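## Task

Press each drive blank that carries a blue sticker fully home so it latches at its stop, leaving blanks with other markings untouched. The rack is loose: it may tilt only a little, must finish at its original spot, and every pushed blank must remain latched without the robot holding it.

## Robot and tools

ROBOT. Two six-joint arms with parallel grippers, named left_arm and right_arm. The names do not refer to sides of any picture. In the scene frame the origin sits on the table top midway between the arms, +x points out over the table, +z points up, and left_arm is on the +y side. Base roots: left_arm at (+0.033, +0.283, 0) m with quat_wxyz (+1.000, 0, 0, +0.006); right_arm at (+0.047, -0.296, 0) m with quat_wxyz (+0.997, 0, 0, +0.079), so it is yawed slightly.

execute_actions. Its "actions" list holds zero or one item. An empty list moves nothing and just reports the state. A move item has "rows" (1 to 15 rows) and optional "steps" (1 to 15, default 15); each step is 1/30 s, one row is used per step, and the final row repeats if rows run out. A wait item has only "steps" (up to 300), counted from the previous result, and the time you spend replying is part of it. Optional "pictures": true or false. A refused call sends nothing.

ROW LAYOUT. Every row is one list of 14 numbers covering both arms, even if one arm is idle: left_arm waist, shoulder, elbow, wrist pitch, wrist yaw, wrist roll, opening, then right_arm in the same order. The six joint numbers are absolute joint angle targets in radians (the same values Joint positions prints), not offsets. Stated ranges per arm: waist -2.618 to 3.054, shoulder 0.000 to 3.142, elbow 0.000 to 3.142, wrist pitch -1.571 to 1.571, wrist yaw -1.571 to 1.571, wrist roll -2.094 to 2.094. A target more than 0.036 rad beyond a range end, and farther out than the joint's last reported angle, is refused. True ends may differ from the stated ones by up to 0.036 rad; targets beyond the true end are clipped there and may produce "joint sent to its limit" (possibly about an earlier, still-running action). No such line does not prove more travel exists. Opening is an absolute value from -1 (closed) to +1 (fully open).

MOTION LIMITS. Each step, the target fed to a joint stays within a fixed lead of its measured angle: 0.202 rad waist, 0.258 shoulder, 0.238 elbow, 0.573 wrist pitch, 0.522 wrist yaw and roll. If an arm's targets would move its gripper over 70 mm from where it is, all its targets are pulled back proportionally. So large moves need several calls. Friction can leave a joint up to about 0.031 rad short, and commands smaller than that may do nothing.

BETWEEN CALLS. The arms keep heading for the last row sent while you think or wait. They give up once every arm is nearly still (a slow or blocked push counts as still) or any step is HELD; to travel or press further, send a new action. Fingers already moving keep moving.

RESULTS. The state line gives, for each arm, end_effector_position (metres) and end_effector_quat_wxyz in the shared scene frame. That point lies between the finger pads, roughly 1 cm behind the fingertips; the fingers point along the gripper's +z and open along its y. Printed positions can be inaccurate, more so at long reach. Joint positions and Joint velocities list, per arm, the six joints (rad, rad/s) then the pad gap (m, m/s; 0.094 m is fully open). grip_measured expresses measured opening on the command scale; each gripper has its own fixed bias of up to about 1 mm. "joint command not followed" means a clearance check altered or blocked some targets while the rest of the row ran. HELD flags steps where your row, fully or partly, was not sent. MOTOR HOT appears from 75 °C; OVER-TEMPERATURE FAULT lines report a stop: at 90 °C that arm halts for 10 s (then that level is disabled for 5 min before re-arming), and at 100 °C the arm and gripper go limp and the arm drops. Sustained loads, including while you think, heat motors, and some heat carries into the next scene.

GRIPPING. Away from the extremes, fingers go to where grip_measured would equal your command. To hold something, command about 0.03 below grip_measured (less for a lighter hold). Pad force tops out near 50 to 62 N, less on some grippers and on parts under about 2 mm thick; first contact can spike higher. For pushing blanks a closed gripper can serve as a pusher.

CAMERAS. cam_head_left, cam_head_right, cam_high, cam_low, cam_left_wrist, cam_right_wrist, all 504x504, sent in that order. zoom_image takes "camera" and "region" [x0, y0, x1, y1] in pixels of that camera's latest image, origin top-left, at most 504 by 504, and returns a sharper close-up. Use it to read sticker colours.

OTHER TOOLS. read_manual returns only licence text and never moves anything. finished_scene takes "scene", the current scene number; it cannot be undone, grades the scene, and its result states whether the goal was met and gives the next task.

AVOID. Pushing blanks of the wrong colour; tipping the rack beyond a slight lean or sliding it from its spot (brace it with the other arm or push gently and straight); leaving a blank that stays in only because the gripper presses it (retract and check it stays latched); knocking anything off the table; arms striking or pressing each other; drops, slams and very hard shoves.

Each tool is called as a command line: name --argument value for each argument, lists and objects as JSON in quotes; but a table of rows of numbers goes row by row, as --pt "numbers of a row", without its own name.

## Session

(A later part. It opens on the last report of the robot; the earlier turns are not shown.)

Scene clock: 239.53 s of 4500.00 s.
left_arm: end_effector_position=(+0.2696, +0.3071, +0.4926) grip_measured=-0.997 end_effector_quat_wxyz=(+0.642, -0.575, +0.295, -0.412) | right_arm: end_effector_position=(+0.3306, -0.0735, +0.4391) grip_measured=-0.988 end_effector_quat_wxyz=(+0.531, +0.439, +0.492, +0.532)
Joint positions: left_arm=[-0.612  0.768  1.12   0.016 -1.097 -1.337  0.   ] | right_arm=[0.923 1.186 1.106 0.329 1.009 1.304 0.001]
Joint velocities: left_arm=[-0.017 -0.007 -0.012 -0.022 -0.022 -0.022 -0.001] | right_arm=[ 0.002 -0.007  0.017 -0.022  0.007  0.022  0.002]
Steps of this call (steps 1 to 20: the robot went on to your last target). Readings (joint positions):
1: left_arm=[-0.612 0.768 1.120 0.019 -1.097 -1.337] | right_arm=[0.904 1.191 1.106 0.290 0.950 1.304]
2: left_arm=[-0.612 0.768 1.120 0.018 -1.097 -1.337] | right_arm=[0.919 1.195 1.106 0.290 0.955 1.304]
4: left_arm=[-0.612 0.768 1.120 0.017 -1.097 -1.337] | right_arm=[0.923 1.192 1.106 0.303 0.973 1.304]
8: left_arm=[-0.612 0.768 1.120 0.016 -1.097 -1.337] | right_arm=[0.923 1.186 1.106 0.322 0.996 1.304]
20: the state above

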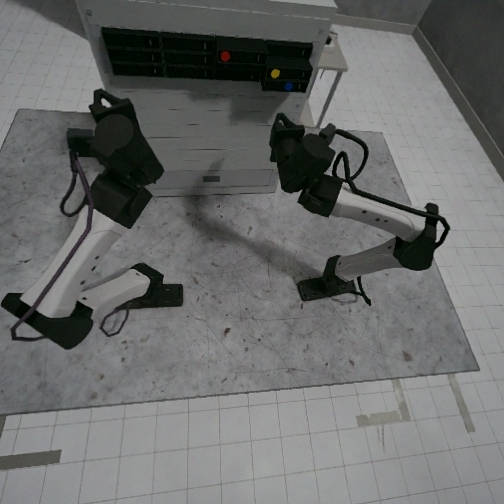

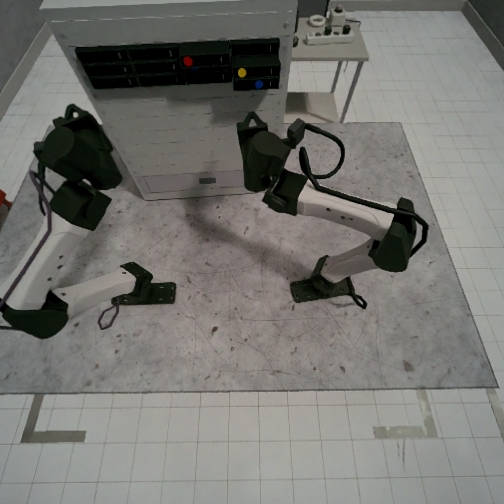

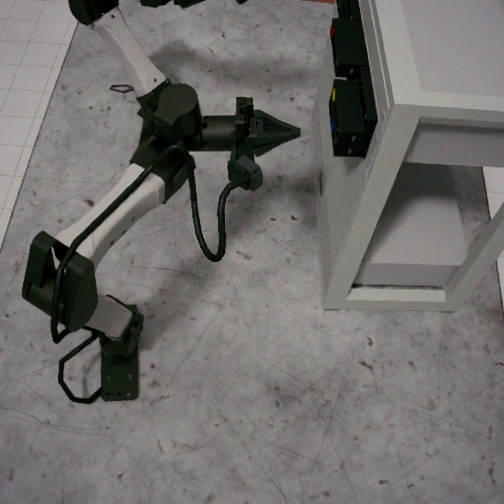

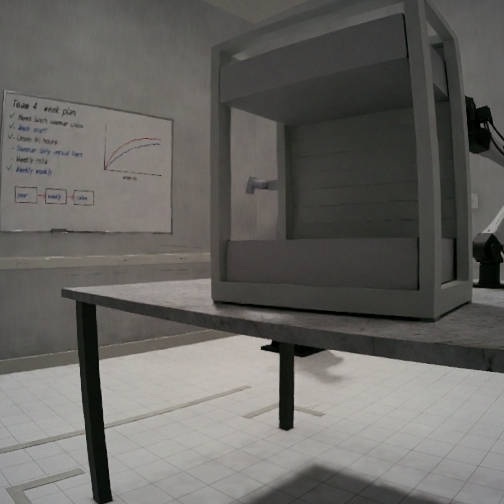

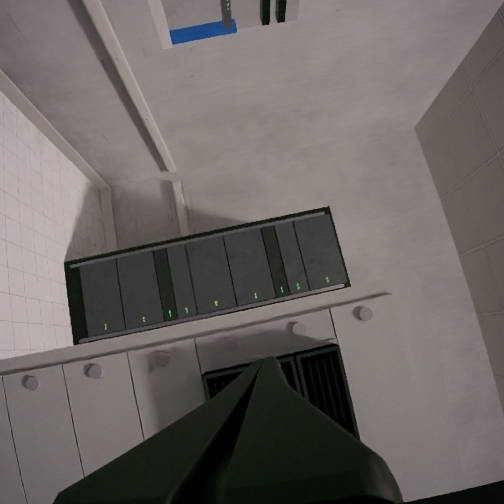

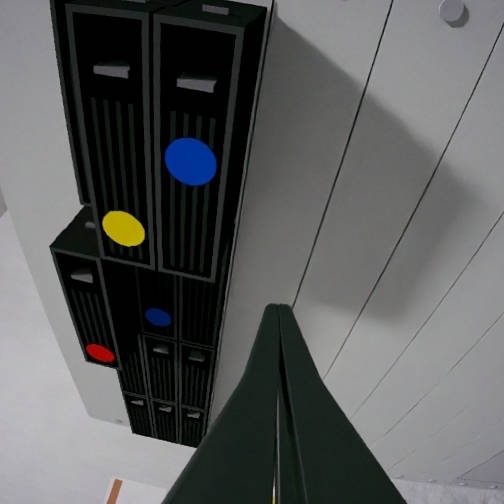

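execute_actions --actions '[{"rows":[[-0.6,0.75,1.1,0.0,-1.1,-1.33,-1,0.92,1.14,1.14,0.28,1.01,1.31,-1],[-0.6,0.75,1.1,0.0,-1.1,-1.33,-1,0.92,1.10,1.17,0.23,1.01,1.31,-1],[-0.6,0.75,1.1,0.0,-1.1,-1.33,-1,0.92,1.09,1.17,0.2,1.01,1.31,-1],[-0.6,0.75,1.1,0.0,-1.1,-1.33,-1,0.92,1.09,1.17,0.2,1.01,1.31,-1],[-0.6,0.75,1.1,0.0,-1.1,-1.33,-1,0.92,1.09,1.17,0.2,1.01,1.31,-1],[-0.6,0.75,1.1,0.0,-1.1,-1.33,-1,0.87,1.09,1.17,0.2,0.96,1.31,-1],[-0.6,0.75,1.1,0.0,-1.1,-1.33,-1,0.82,1.09,1.17,0.2,0.92,1.31,-1]],"steps":15}]'

Scene clock: 251.33 s of 4500.00 s.
left_arm: end_effector_position=(+0.2696, +0.3071, +0.4926) grip_measured=-0.997 end_effector_quat_wxyz=(+0.642, -0.575, +0.295, -0.412) | right_arm: end_effector_position=(+0.3342, -0.1153, +0.4685) grip_measured=-0.988 end_effector_quat_wxyz=(+0.544, +0.442, +0.475, +0.532)
Joint positions: left_arm=[-0.612  0.768  1.12   0.016 -1.097 -1.337  0.   ] | right_arm=[0.826 1.099 1.153 0.216 0.942 1.304 0.001]
Joint velocities: left_arm=[-0.002 -0.002 -0.002  0.037 -0.081 -0.007 -0.001] | right_arm=[ 0.007  0.002  0.002 -0.081 -0.11  -0.081 -0.001]
Steps of this call (steps 1 to 15: the robot went on to your last target; steps 16 to 90: nothing new was sent; then 8.30 s passed at rest; steps 91 to 105: all 15 steps of this action). Readings (joint positions):
91: left_arm=[-0.612 0.768 1.120 0.016 -1.097 -1.337] | right_arm=[0.923 1.184 1.106 0.324 1.010 1.304]
92: left_arm=[-0.612 0.768 1.120 0.016 -1.097 -1.337] | right_arm=[0.923 1.177 1.110 0.303 1.010 1.304]
94: left_arm=[-0.612 0.768 1.120 0.016 -1.097 -1.337] | right_arm=[0.923 1.151 1.123 0.259 1.010 1.304]
98: left_arm=[-0.612 0.768 1.120 0.016 -1.097 -1.337] | right_arm=[0.867 1.105 1.150 0.236 0.976 1.304]
105: the state above

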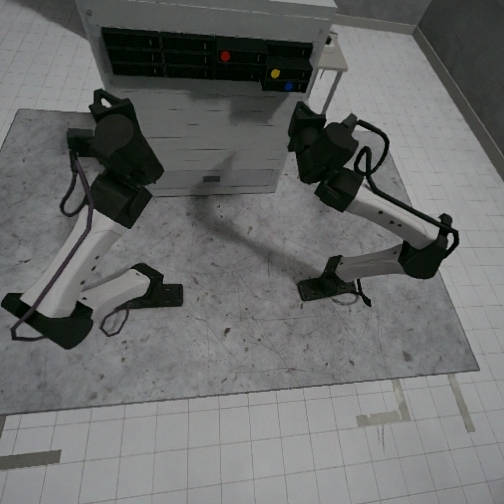

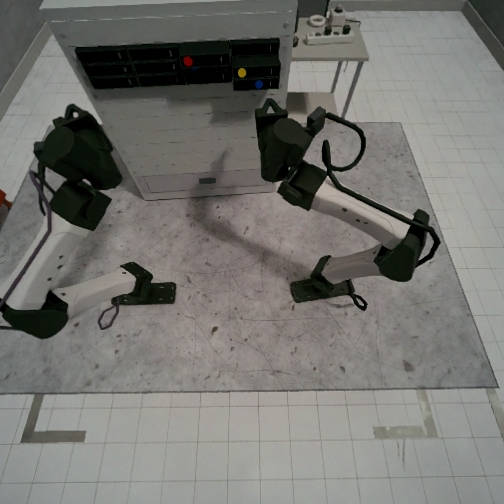

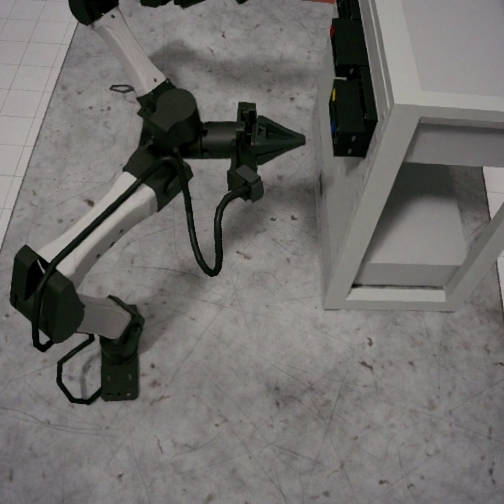

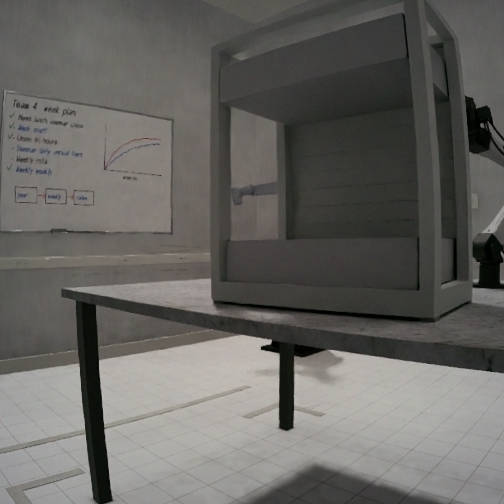

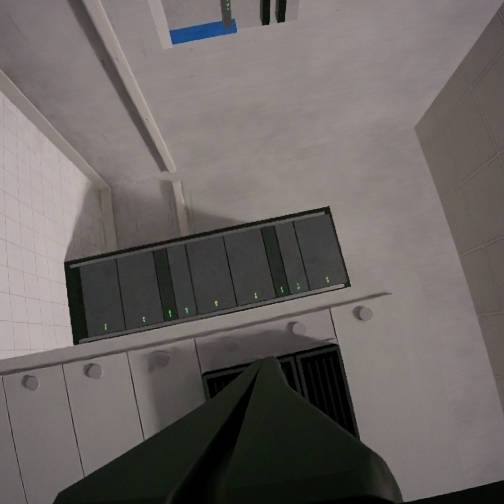

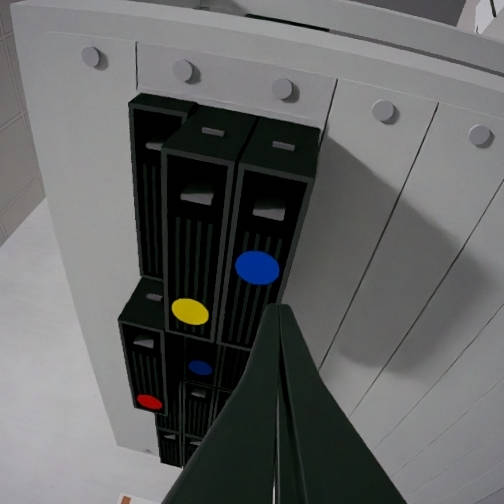

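execute_actions --actions '[{"rows":[[-0.6,0.75,1.1,0.0,-1.1,-1.33,-1,0.82,1.13,1.17,0.2,0.93,1.31,-1],[-0.6,0.75,1.1,0.0,-1.1,-1.33,-1,0.81,1.14,1.175,0.2,0.92,1.31,-1],[-0.6,0.75,1.1,0.0,-1.1,-1.33,-1,0.80,1.15,1.18,0.2,0.91,1.32,-1],[-0.6,0.75,1.1,0.0,-1.1,-1.33,-1,0.79,1.16,1.19,0.2,0.90,1.32,-1],[-0.6,0.75,1.1,0.0,-1.1,-1.33,-1,0.78,1.17,1.195,0.2,0.89,1.33,-1],[-0.6,0.75,1.1,0.0,-1.1,-1.33,-1,0.77,1.18,1.20,0.2,0.88,1.33,-1],[-0.6,0.75,1.1,0.0,-1.1,-1.33,-1,0.76,1.19,1.21,0.2,0.87,1.34,-1],[-0.6,0.75,1.1,0.0,-1.1,-1.33,-1,0.75,1.20,1.215,0.2,0.86,1.34,-1],[-0.6,0.75,1.1,0.0,-1.1,-1.33,-1,0.74,1.21,1.22,0.2,0.85,1.35,-1],[-0.6,0.75,1.1,0.0,-1.1,-1.33,-1,0.73,1.22,1.23,0.2,0.84,1.35,-1],[-0.6,0.75,1.1,0.0,-1.1,-1.33,-1,0.72,1.23,1.235,0.2,0.83,1.35,-1],[-0.6,0.75,1.1,0.0,-1.1,-1.33,-1,0.71,1.24,1.24,0.2,0.82,1.35,-1]],"steps":15}]'

Scene clock: 266.87 s of 4500.00 s.
left_arm: end_effector_position=(+0.2696, +0.3071, +0.4926) grip_measured=-0.997 end_effector_quat_wxyz=(+0.642, -0.575, +0.295, -0.412) | right_arm: end_effector_position=(+0.3756, -0.1031, +0.4553) grip_measured=-0.988 end_effector_quat_wxyz=(+0.549, +0.442, +0.491, +0.512)
Joint positions: left_arm=[-0.612  0.768  1.12   0.016 -1.097 -1.337  0.   ] | right_arm=[0.719 1.221 1.211 0.204 0.849 1.338 0.001]
Joint velocities: left_arm=[-0.007  0.017  0.002 -0.051 -0.022  0.037  0.   ] | right_arm=[-0.037  0.076 -0.032 -0.095 -0.154  0.022  0.   ]
Steps of this call (steps 1 to 30: the robot went on to your last target; steps 31 to 90: nothing new was sent; then 12.03 s passed at rest; steps 91 to 105: all 15 steps of this action). Readings (joint positions):
91: left_arm=[-0.612 0.768 1.120 0.016 -1.097 -1.337] | right_arm=[0.826 1.099 1.153 0.207 0.930 1.304]
92: left_arm=[-0.612 0.768 1.120 0.016 -1.097 -1.337] | right_arm=[0.825 1.100 1.153 0.207 0.930 1.304]
94: left_arm=[-0.612 0.768 1.120 0.016 -1.097 -1.337] | right_arm=[0.814 1.110 1.155 0.206 0.926 1.306]
98: left_arm=[-0.612 0.768 1.120 0.016 -1.097 -1.337] | right_arm=[0.775 1.158 1.179 0.206 0.901 1.319]
105: the state above

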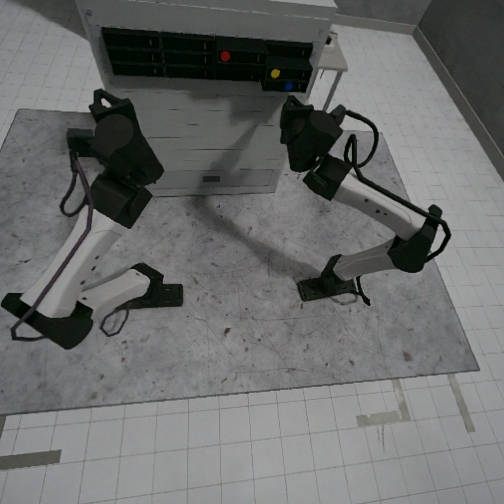

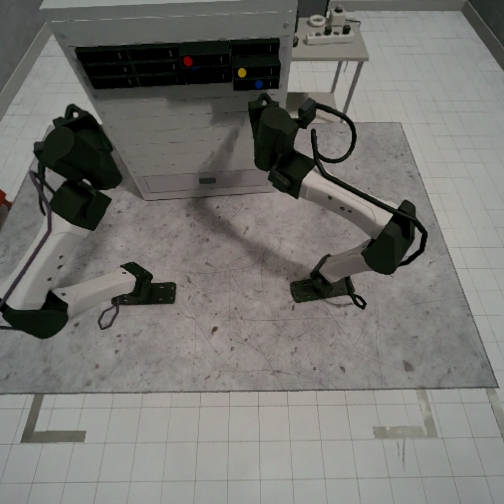

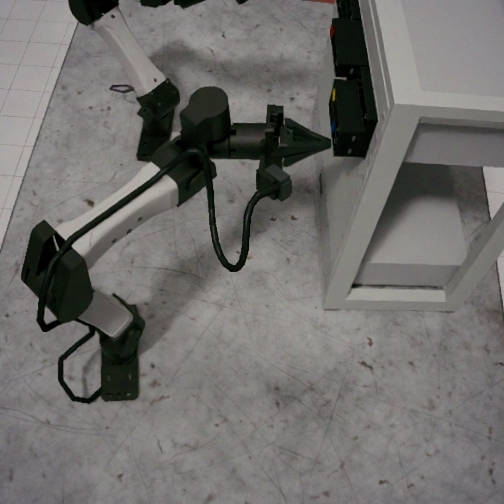

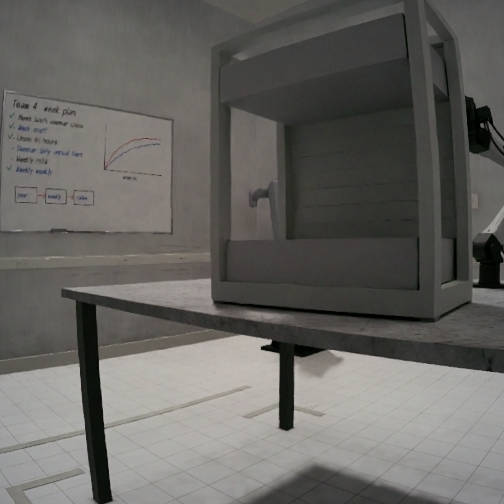

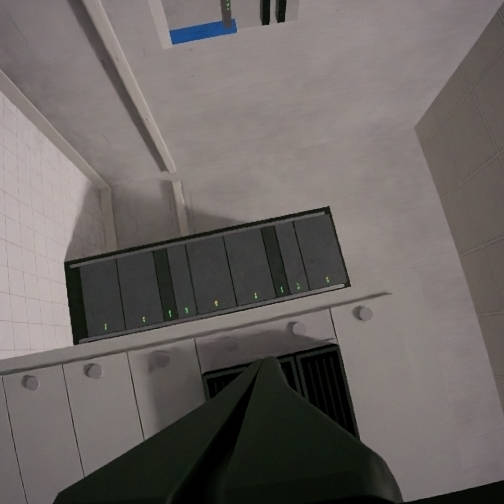

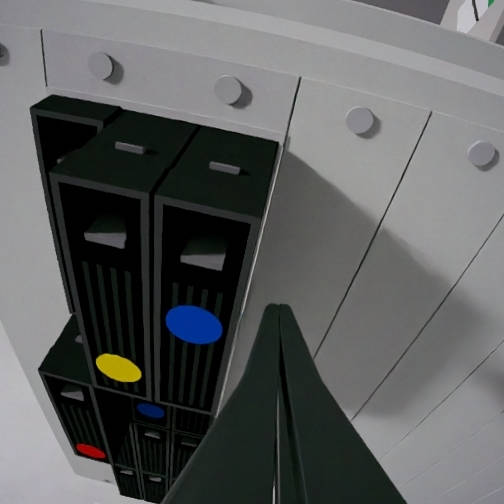

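execute_actions --actions '[{"rows":[[-0.6,0.75,1.1,0.0,-1.1,-1.33,-1,0.76,1.19,1.21,0.2,0.89,1.33,-1],[-0.6,0.75,1.1,0.0,-1.1,-1.33,-1,0.80,1.16,1.21,0.2,0.93,1.33,-1],[-0.6,0.75,1.1,0.0,-1.1,-1.33,-1,0.84,1.14,1.21,0.2,0.96,1.33,-1],[-0.6,0.75,1.1,0.0,-1.1,-1.33,-1,0.84,1.14,1.21,0.2,0.96,1.33,-1],[-0.6,0.75,1.1,0.0,-1.1,-1.33,-1,0.84,1.14,1.21,0.2,0.96,1.33,-1],[-0.6,0.75,1.1,0.0,-1.1,-1.33,-1,0.84,1.14,1.21,0.2,0.96,1.33,-1],[-0.6,0.75,1.1,0.0,-1.1,-1.33,-1,0.84,1.14,1.23,0.2,0.96,1.33,-1],[-0.6,0.75,1.1,0.0,-1.1,-1.33,-1,0.84,1.14,1.25,0.2,0.96,1.33,-1]],"steps":15}]'

Scene clock: 276.10 s of 4500.00 s.
left_arm: end_effector_position=(+0.2696, +0.3071, +0.4926) grip_measured=-0.997 end_effector_quat_wxyz=(+0.642, -0.575, +0.295, -0.412) | right_arm: end_effector_position=(+0.3388, -0.1026, +0.4796) grip_measured=-0.988 end_effector_quat_wxyz=(+0.533, +0.448, +0.470, +0.543)
Joint positions: left_arm=[-0.612  0.768  1.12   0.016 -1.097 -1.337  0.   ] | right_arm=[0.837 1.155 1.228 0.198 0.944 1.335 0.001]
Joint velocities: left_arm=[-0.002 -0.002 -0.012 -0.11  -0.022 -0.051 -0.   ] | right_arm=[-0.017 -0.002 -0.032 -0.022 -0.022  0.007 -0.002]
Steps of this call (steps 1 to 30: the robot went on to your last target; steps 31 to 90: nothing new was sent; then 5.73 s passed at rest; steps 91 to 105: all 15 steps of this action). Readings (joint positions):
91: left_arm=[-0.612 0.768 1.120 0.016 -1.097 -1.337] | right_arm=[0.722 1.222 1.211 0.203 0.838 1.342]
92: left_arm=[-0.612 0.768 1.120 0.016 -1.097 -1.337] | right_arm=[0.737 1.219 1.211 0.201 0.855 1.340]
94: left_arm=[-0.612 0.768 1.120 0.016 -1.097 -1.337] | right_arm=[0.795 1.200 1.211 0.194 0.888 1.338]
98: left_arm=[-0.612 0.768 1.120 0.016 -1.097 -1.337] | right_arm=[0.837 1.158 1.214 0.196 0.921 1.336]
105: the state above

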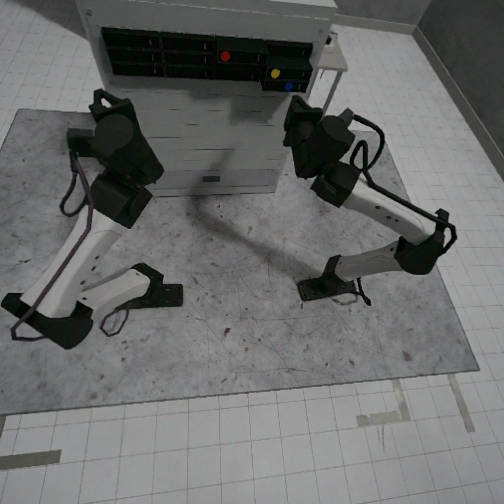

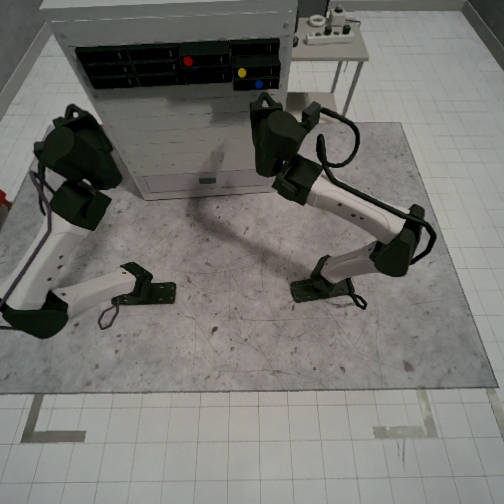

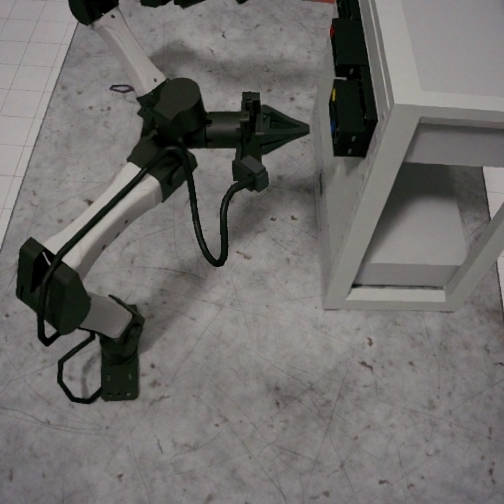

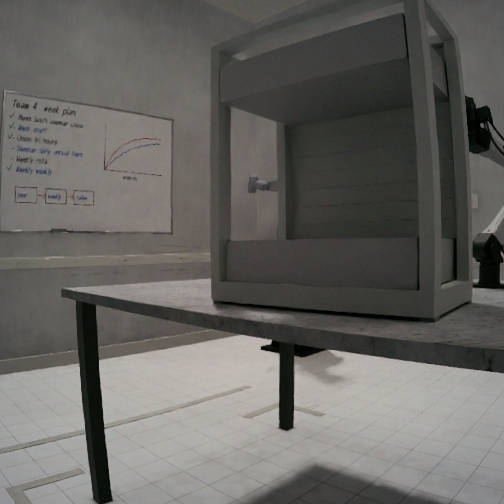

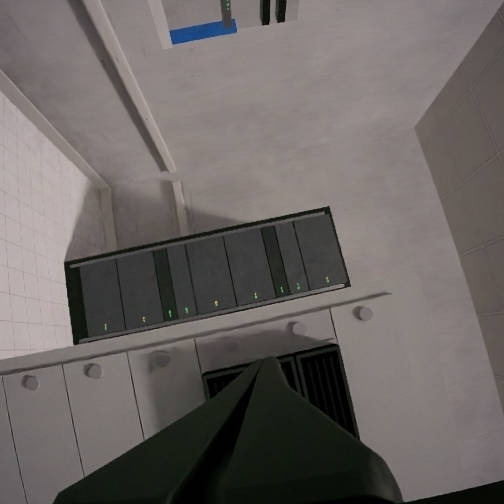

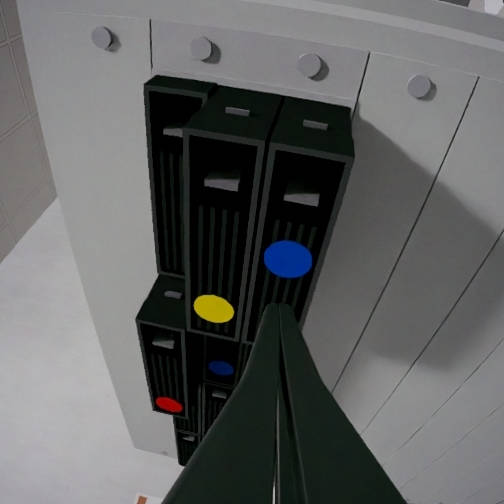

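execute_actions --actions '[{"rows":[[-0.6,0.75,1.1,0.0,-1.1,-1.33,-1,0.83,1.18,1.25,0.2,0.93,1.33,-1],[-0.6,0.75,1.1,0.0,-1.1,-1.33,-1,0.815,1.19,1.26,0.2,0.915,1.33,-1],[-0.6,0.75,1.1,0.0,-1.1,-1.33,-1,0.80,1.20,1.27,0.2,0.90,1.34,-1],[-0.6,0.75,1.1,0.0,-1.1,-1.33,-1,0.785,1.21,1.28,0.2,0.885,1.34,-1],[-0.6,0.75,1.1,0.0,-1.1,-1.33,-1,0.77,1.22,1.29,0.2,0.87,1.34,-1],[-0.6,0.75,1.1,0.0,-1.1,-1.33,-1,0.755,1.23,1.30,0.2,0.855,1.35,-1],[-0.6,0.75,1.1,0.0,-1.1,-1.33,-1,0.74,1.24,1.31,0.2,0.84,1.35,-1],[-0.6,0.75,1.1,0.0,-1.1,-1.33,-1,0.73,1.25,1.315,0.2,0.83,1.35,-1],[-0.6,0.75,1.1,0.0,-1.1,-1.33,-1,0.72,1.26,1.32,0.2,0.82,1.35,-1]],"steps":15}]'

Scene clock: 284.83 s of 4500.00 s.
left_arm: end_effector_position=(+0.2696, +0.3071, +0.4926) grip_measured=-0.997 end_effector_quat_wxyz=(+0.642, -0.575, +0.295, -0.412) | right_arm: end_effector_position=(+0.3733, -0.1001, +0.4821) grip_measured=-0.988 end_effector_quat_wxyz=(+0.544, +0.442, +0.472, +0.535)
Joint positions: left_arm=[-0.612  0.768  1.12   0.016 -1.097 -1.337  0.   ] | right_arm=[0.727 1.242 1.293 0.198 0.844 1.342 0.001]
Joint velocities: left_arm=[ 0.002 -0.002 -0.002  0.007  0.037 -0.022  0.001] | right_arm=[-0.002  0.002 -0.002  0.022 -0.037 -0.007 -0.   ]
Steps of this call (steps 1 to 15: the robot went on to your last target; steps 16 to 90: nothing new was sent; then 5.23 s passed at rest; steps 91 to 105: all 15 steps of this action). Readings (joint positions):
91: left_arm=[-0.612 0.768 1.120 0.016 -1.097 -1.337] | right_arm=[0.837 1.155 1.228 0.198 0.948 1.334]
92: left_arm=[-0.612 0.768 1.120 0.016 -1.097 -1.337] | right_arm=[0.835 1.155 1.228 0.198 0.944 1.334]
94: left_arm=[-0.612 0.768 1.120 0.016 -1.097 -1.337] | right_arm=[0.818 1.164 1.239 0.198 0.930 1.334]
98: left_arm=[-0.612 0.768 1.120 0.016 -1.097 -1.337] | right_arm=[0.759 1.207 1.279 0.198 0.888 1.338]
105: the state above

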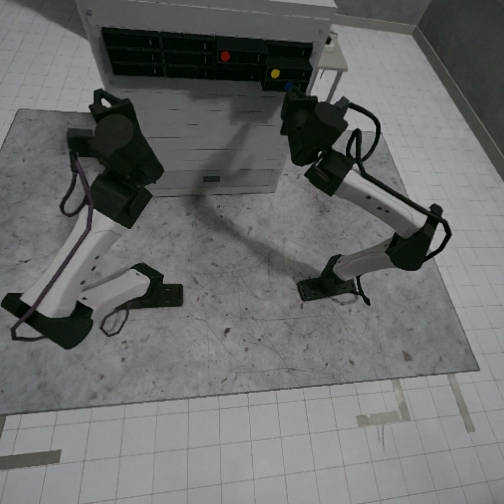

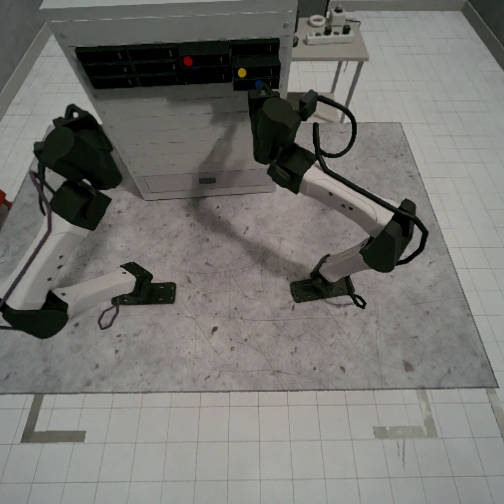

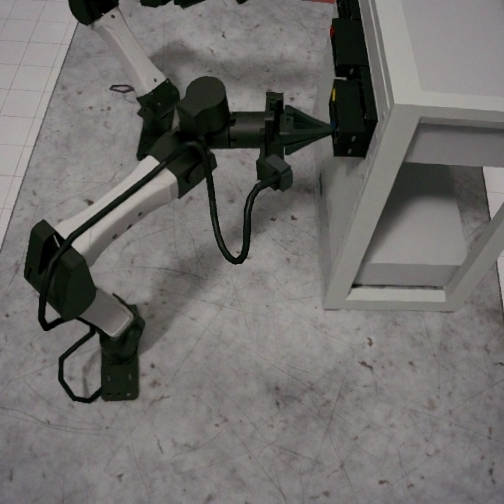

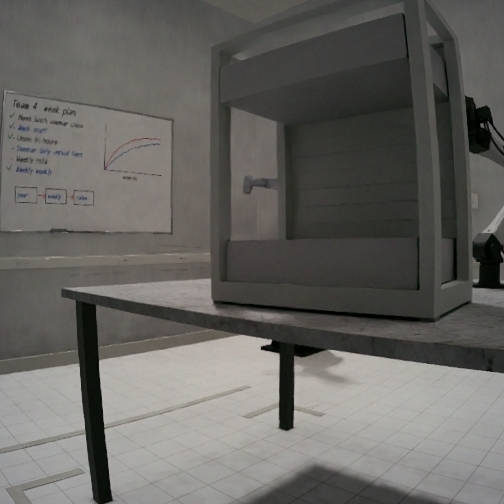

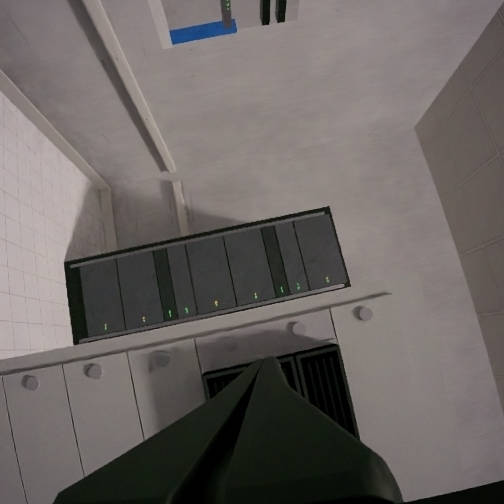

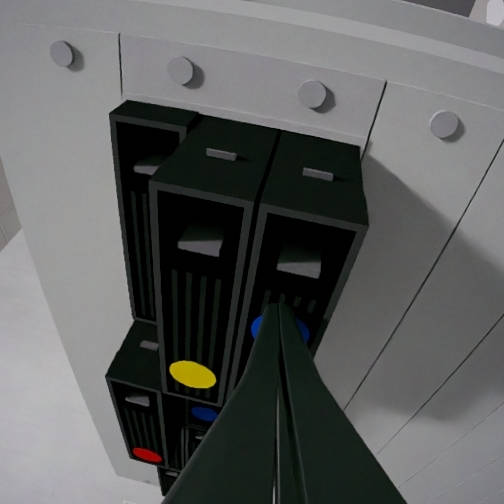

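execute_actions --actions '[{"rows":[[-0.6,0.75,1.1,0.0,-1.1,-1.33,-1,0.72,1.275,1.295,0.19,0.83,1.35,-1],[-0.6,0.75,1.1,0.0,-1.1,-1.33,-1,0.71,1.285,1.295,0.19,0.82,1.35,-1],[-0.6,0.75,1.1,0.0,-1.1,-1.33,-1,0.70,1.295,1.30,0.19,0.81,1.35,-1],[-0.6,0.75,1.1,0.0,-1.1,-1.33,-1,0.69,1.305,1.31,0.19,0.80,1.36,-1],[-0.6,0.75,1.1,0.0,-1.1,-1.33,-1,0.68,1.315,1.32,0.19,0.79,1.36,-1],[-0.6,0.75,1.1,0.0,-1.1,-1.33,-1,0.67,1.325,1.33,0.19,0.78,1.36,-1],[-0.6,0.75,1.1,0.0,-1.1,-1.33,-1,0.66,1.335,1.335,0.19,0.77,1.37,-1],[-0.6,0.75,1.1,0.0,-1.1,-1.33,-1,0.65,1.345,1.34,0.19,0.76,1.37,-1],[-0.6,0.75,1.1,0.0,-1.1,-1.33,-1,0.64,1.355,1.345,0.19,0.75,1.37,-1],[-0.6,0.75,1.1,0.0,-1.1,-1.33,-1,0.63,1.365,1.35,0.19,0.74,1.37,-1]],"steps":15}]'

Scene clock: 292.63 s of 4500.00 s.
left_arm: end_effector_position=(+0.2696, +0.3071, +0.4926) grip_measured=-0.997 end_effector_quat_wxyz=(+0.642, -0.575, +0.295, -0.412) | right_arm: end_effector_position=(+0.4054, -0.0954, +0.4746) grip_measured=-0.988 end_effector_quat_wxyz=(+0.545, +0.439, +0.478, +0.530)
Joint positions: left_arm=[-0.612  0.768  1.12   0.016 -1.097 -1.337  0.   ] | right_arm=[0.647 1.325 1.332 0.213 0.764 1.361 0.001]
Joint velocities: left_arm=[-0.007 -0.012  0.007 -0.095  0.037 -0.051 -0.001] | right_arm=[-0.032 -0.007  0.012 -0.007 -0.066 -0.007 -0.001]
Steps of this call (steps 1 to 15: the robot went on to your last target; steps 16 to 90: nothing new was sent; then 4.30 s passed at rest; steps 91 to 105: all 15 steps of this action). Readings (joint positions):
91: left_arm=[-0.612 0.768 1.120 0.016 -1.097 -1.337] | right_arm=[0.727 1.242 1.293 0.198 0.837 1.342]
92: left_arm=[-0.612 0.768 1.120 0.016 -1.097 -1.337] | right_arm=[0.727 1.243 1.293 0.198 0.837 1.342]
94: left_arm=[-0.612 0.768 1.120 0.016 -1.097 -1.337] | right_arm=[0.721 1.248 1.293 0.202 0.830 1.344]
98: left_arm=[-0.612 0.768 1.120 0.016 -1.097 -1.337] | right_arm=[0.686 1.282 1.316 0.208 0.800 1.353]
105: the state above

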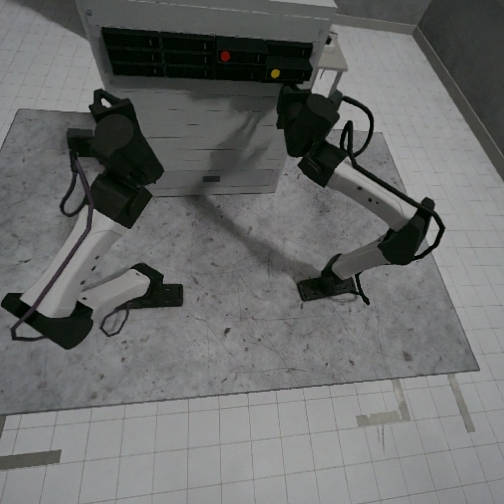

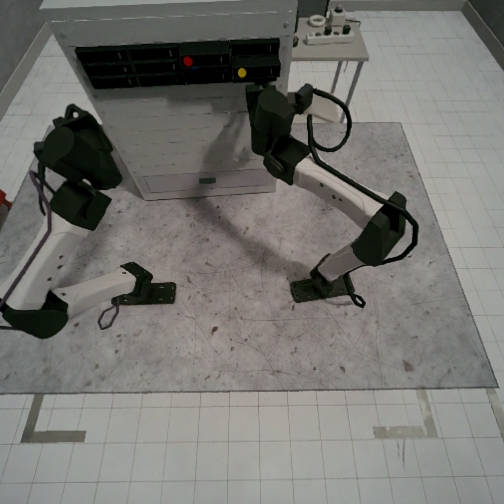

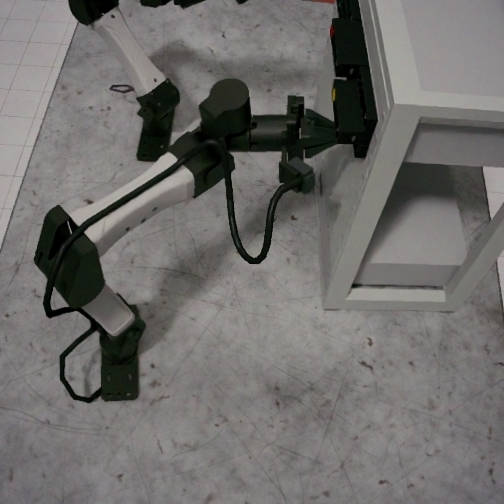

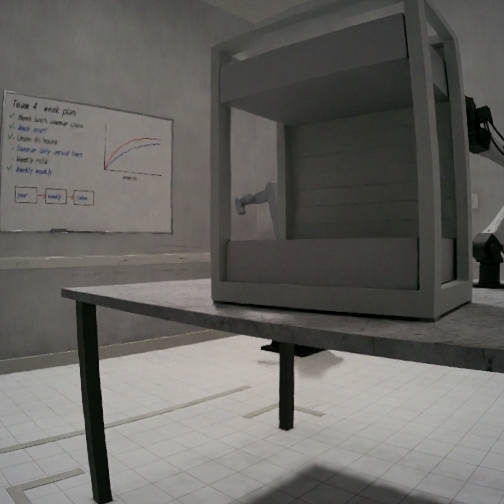

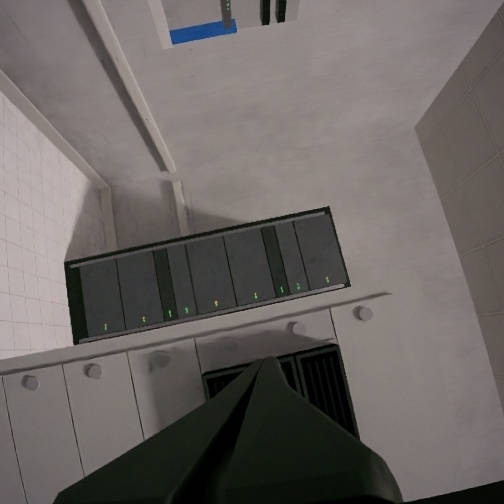

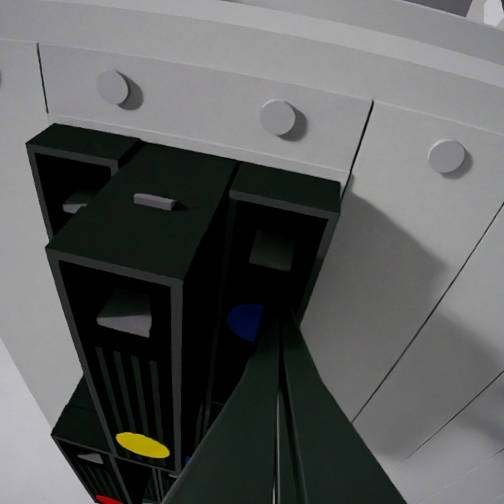

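Nearly in; push a bit more until it stops.

execute_actions --actions '[{"rows":[[-0.6,0.75,1.1,0.0,-1.1,-1.33,-1,0.63,1.36,1.345,0.19,0.75,1.37,-1],[-0.6,0.75,1.1,0.0,-1.1,-1.33,-1,0.62,1.37,1.35,0.19,0.74,1.37,-1],[-0.6,0.75,1.1,0.0,-1.1,-1.33,-1,0.61,1.38,1.36,0.19,0.73,1.37,-1],[-0.6,0.75,1.1,0.0,-1.1,-1.33,-1,0.60,1.39,1.365,0.19,0.72,1.37,-1],[-0.6,0.75,1.1,0.0,-1.1,-1.33,-1,0.59,1.40,1.37,0.19,0.71,1.37,-1]],"steps":15}]'

Scene clock: 298.70 s of 4500.00 s.
left_arm: end_effector_position=(+0.2696, +0.3071, +0.4926) grip_measured=-0.997 end_effector_quat_wxyz=(+0.642, -0.575, +0.295, -0.412) | right_arm: end_effector_position=(+0.4093, -0.0952, +0.4746) grip_measured=-0.988 end_effector_quat_wxyz=(+0.545, +0.437, +0.483, +0.528)
Joint positions: left_arm=[-0.612  0.768  1.12   0.016 -1.097 -1.337  0.   ] | right_arm=[0.634 1.333 1.346 0.195 0.746 1.363 0.001]
Joint velocities: left_arm=[ 0.017  0.012 -0.022 -0.022 -0.051 -0.051  0.001] | right_arm=[-0.017  0.007 -0.027 -0.037  0.022  0.022 -0.001]
Steps of this call (steps 1 to 15: the robot went on to your last target; steps 16 to 90: nothing new was sent; then 2.57 s passed at rest; steps 91 to 105: all 15 steps of this action). Readings (joint positions):
91: left_arm=[-0.612 0.768 1.120 0.016 -1.097 -1.337] | right_arm=[0.647 1.325 1.332 0.213 0.763 1.362]
92: left_arm=[-0.612 0.768 1.120 0.016 -1.097 -1.337] | right_arm=[0.645 1.325 1.332 0.213 0.762 1.362]
94: left_arm=[-0.612 0.768 1.120 0.016 -1.097 -1.337] | right_arm=[0.637 1.330 1.336 0.212 0.750 1.363]
98: left_arm=[-0.612 0.768 1.120 0.016 -1.097 -1.337] | right_arm=[0.634 1.333 1.344 0.200 0.746 1.363]
105: the state above

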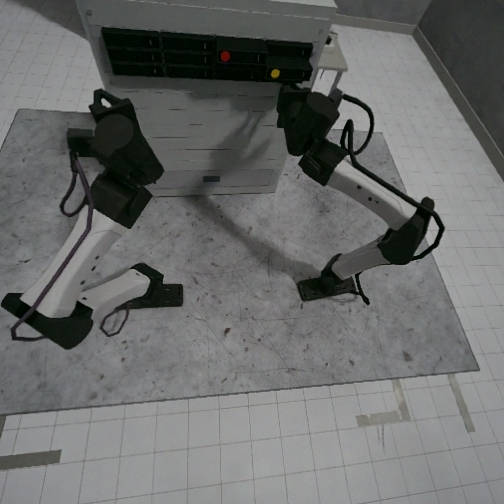

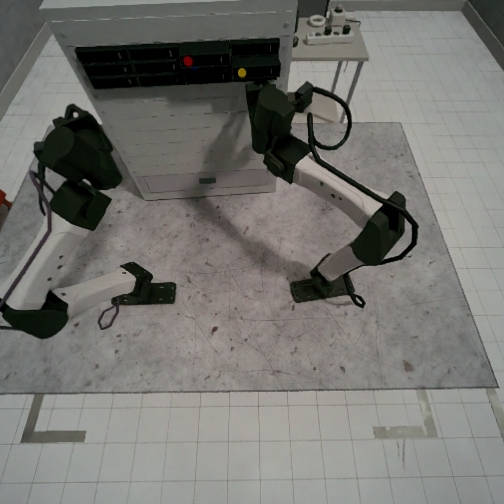

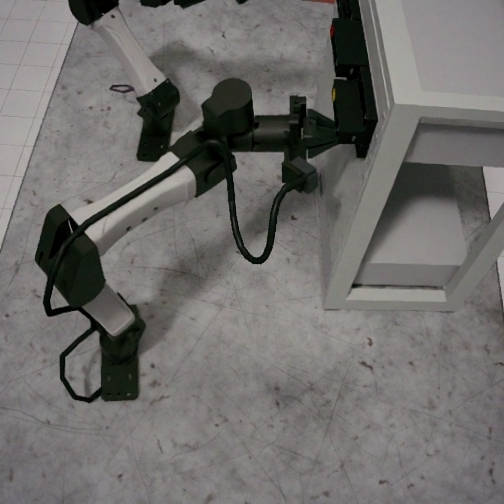

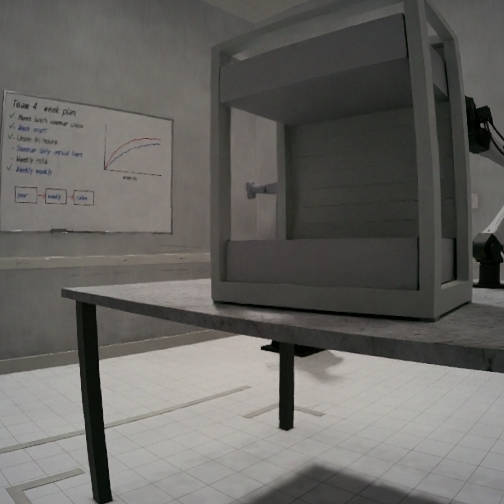

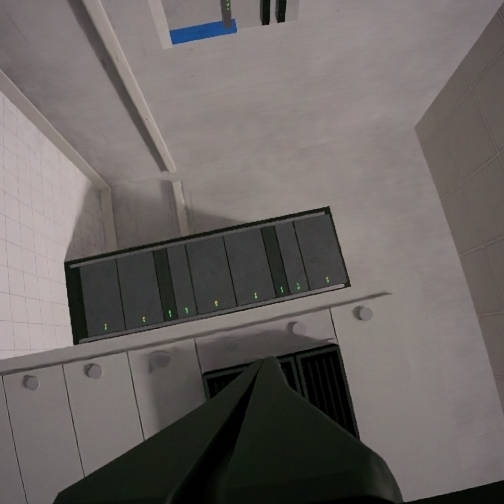

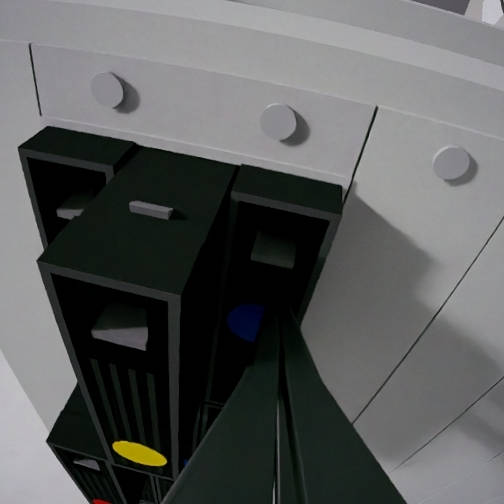

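execute_actions --actions '[{"rows":[[-0.6,0.75,1.1,0.0,-1.1,-1.33,-1,0.68,1.31,1.33,0.195,0.79,1.35,-1],[-0.6,0.75,1.1,0.0,-1.1,-1.33,-1,0.72,1.28,1.31,0.195,0.83,1.35,-1],[-0.6,0.75,1.1,0.0,-1.1,-1.33,-1,0.76,1.25,1.29,0.195,0.87,1.35,-1],[-0.6,0.75,1.1,0.0,-1.1,-1.33,-1,0.80,1.22,1.27,0.195,0.91,1.35,-1],[-0.6,0.75,1.1,0.0,-1.1,-1.33,-1,0.84,1.18,1.24,0.195,0.95,1.35,-1],[-0.6,0.75,1.1,0.0,-1.1,-1.33,-1,0.88,1.14,1.21,0.195,0.98,1.35,-1],[-0.6,0.75,1.1,0.0,-1.1,-1.33,-1,0.9,1.1,1.17,0.15,1.0,1.35,-1],[-0.6,0.75,1.1,0.0,-1.1,-1.33,-1,0.9,1.05,1.13,0.1,1.0,1.35,-1]],"steps":15}]'

zoom_image --camera "cam_head_left" --region '[90, 0, 340, 120]'

zoom_image --camera "cam_high" --region '[290, 0, 504, 200]'

Scene clock: 312.77 s of 4500.00 s.
left_arm: end_effector_position=(+0.2696, +0.3071, +0.4926) grip_measured=-0.997 end_effector_quat_wxyz=(+0.642, -0.575, +0.295, -0.412) | right_arm: end_effector_position=(+0.3139, -0.1130, +0.4689) grip_measured=-0.988 end_effector_quat_wxyz=(+0.519, +0.445, +0.485, +0.545)
Joint positions: left_arm=[-0.612  0.768  1.12   0.016 -1.097 -1.337  0.   ] | right_arm=[0.898 1.05  1.158 0.129 0.975 1.355 0.001]
Joint velocities: left_arm=[-0.012 -0.022  0.002  0.051  0.007 -0.007  0.   ] | right_arm=[-0.002 -0.012 -0.012 -0.125  0.095  0.022 -0.   ]
Steps of this call (steps 1 to 15: the robot went on to your last target; steps 16 to 90: nothing new was sent; then 10.57 s passed at rest; steps 91 to 105: all 15 steps of this action). Readings (joint positions):
91: left_arm=[-0.612 0.768 1.120 0.016 -1.097 -1.337] | right_arm=[0.642 1.330 1.346 0.195 0.753 1.362]
92: left_arm=[-0.612 0.768 1.120 0.016 -1.097 -1.337] | right_arm=[0.657 1.327 1.345 0.195 0.766 1.360]
94: left_arm=[-0.612 0.768 1.120 0.016 -1.097 -1.337] | right_arm=[0.719 1.301 1.319 0.194 0.805 1.358]
98: left_arm=[-0.612 0.768 1.120 0.016 -1.097 -1.337] | right_arm=[0.877 1.167 1.210 0.173 0.893 1.356]
105: the state above

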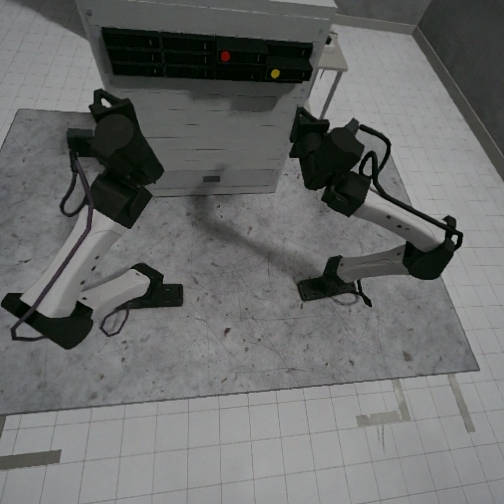

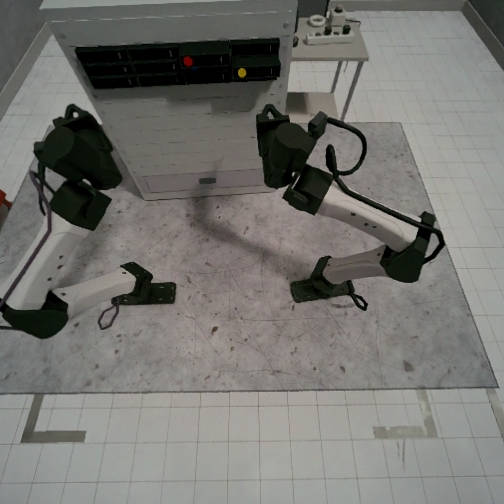

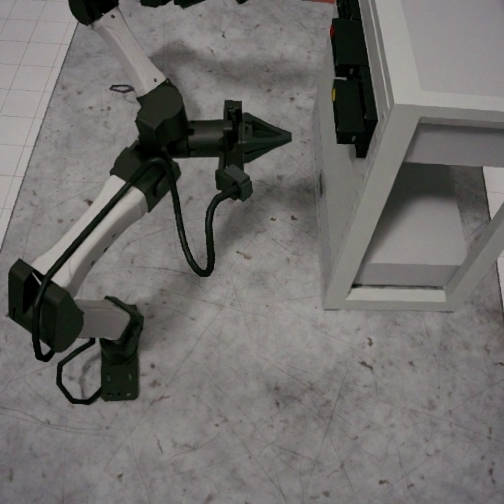

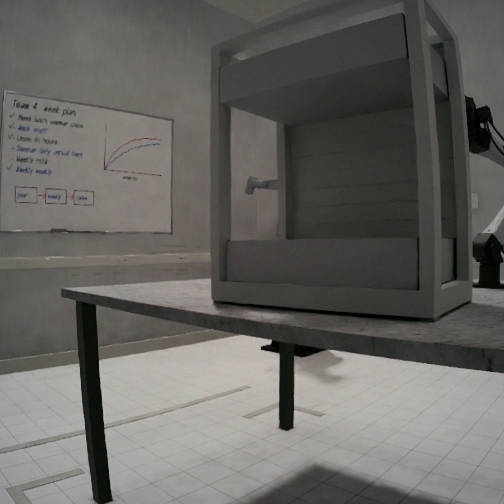

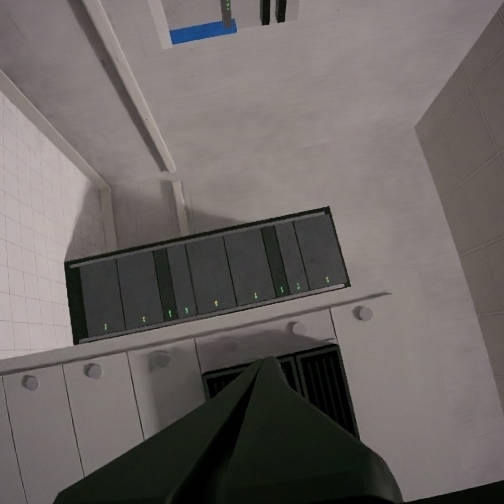

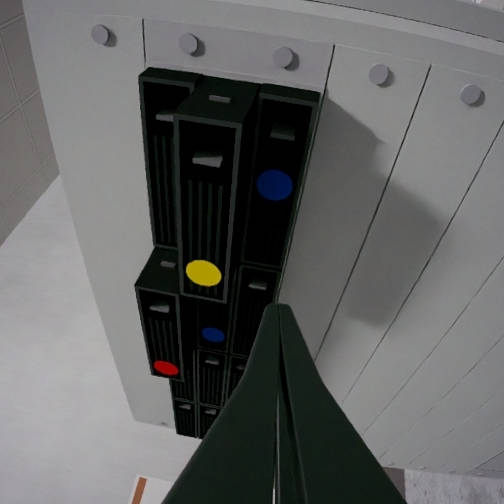

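Region (90, 0, 340, 120) of cam_head_left's 504x504 image, scaled by 2.016, with more detail than that image has; it fills the top 242 rows of this view, and the rest is white.

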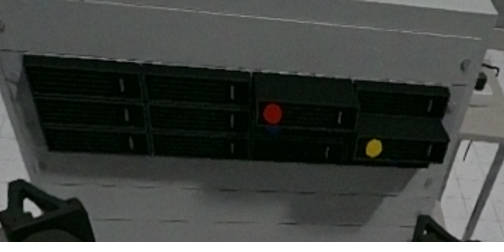

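Region (290, 0, 504, 200) of cam_high's 504x504 image, scaled by 2.355, with more detail than that image has; it fills the top 471 rows of this view, and the rest is white.

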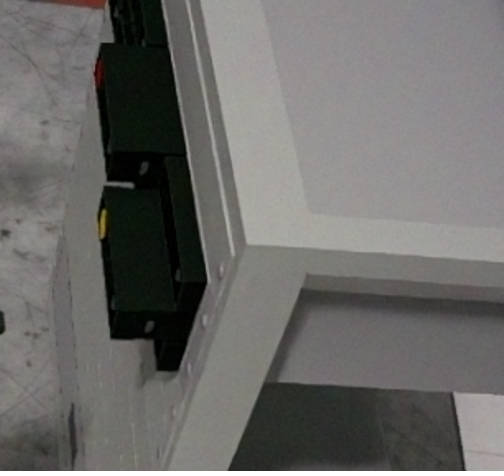

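zoom_image --camera "cam_right_wrist" --region '[130, 50, 340, 400]'

Region (130, 50, 340, 400) of cam_right_wrist's 504x504 image, scaled by 1.440, with more detail than that image has; it fills the left 302 columns of this view, and the rest is white.

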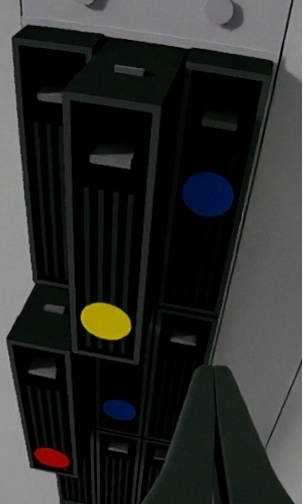

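Flush and aligned with neighbours.

finished_scene --scene 1

The scene is finished: the task was done.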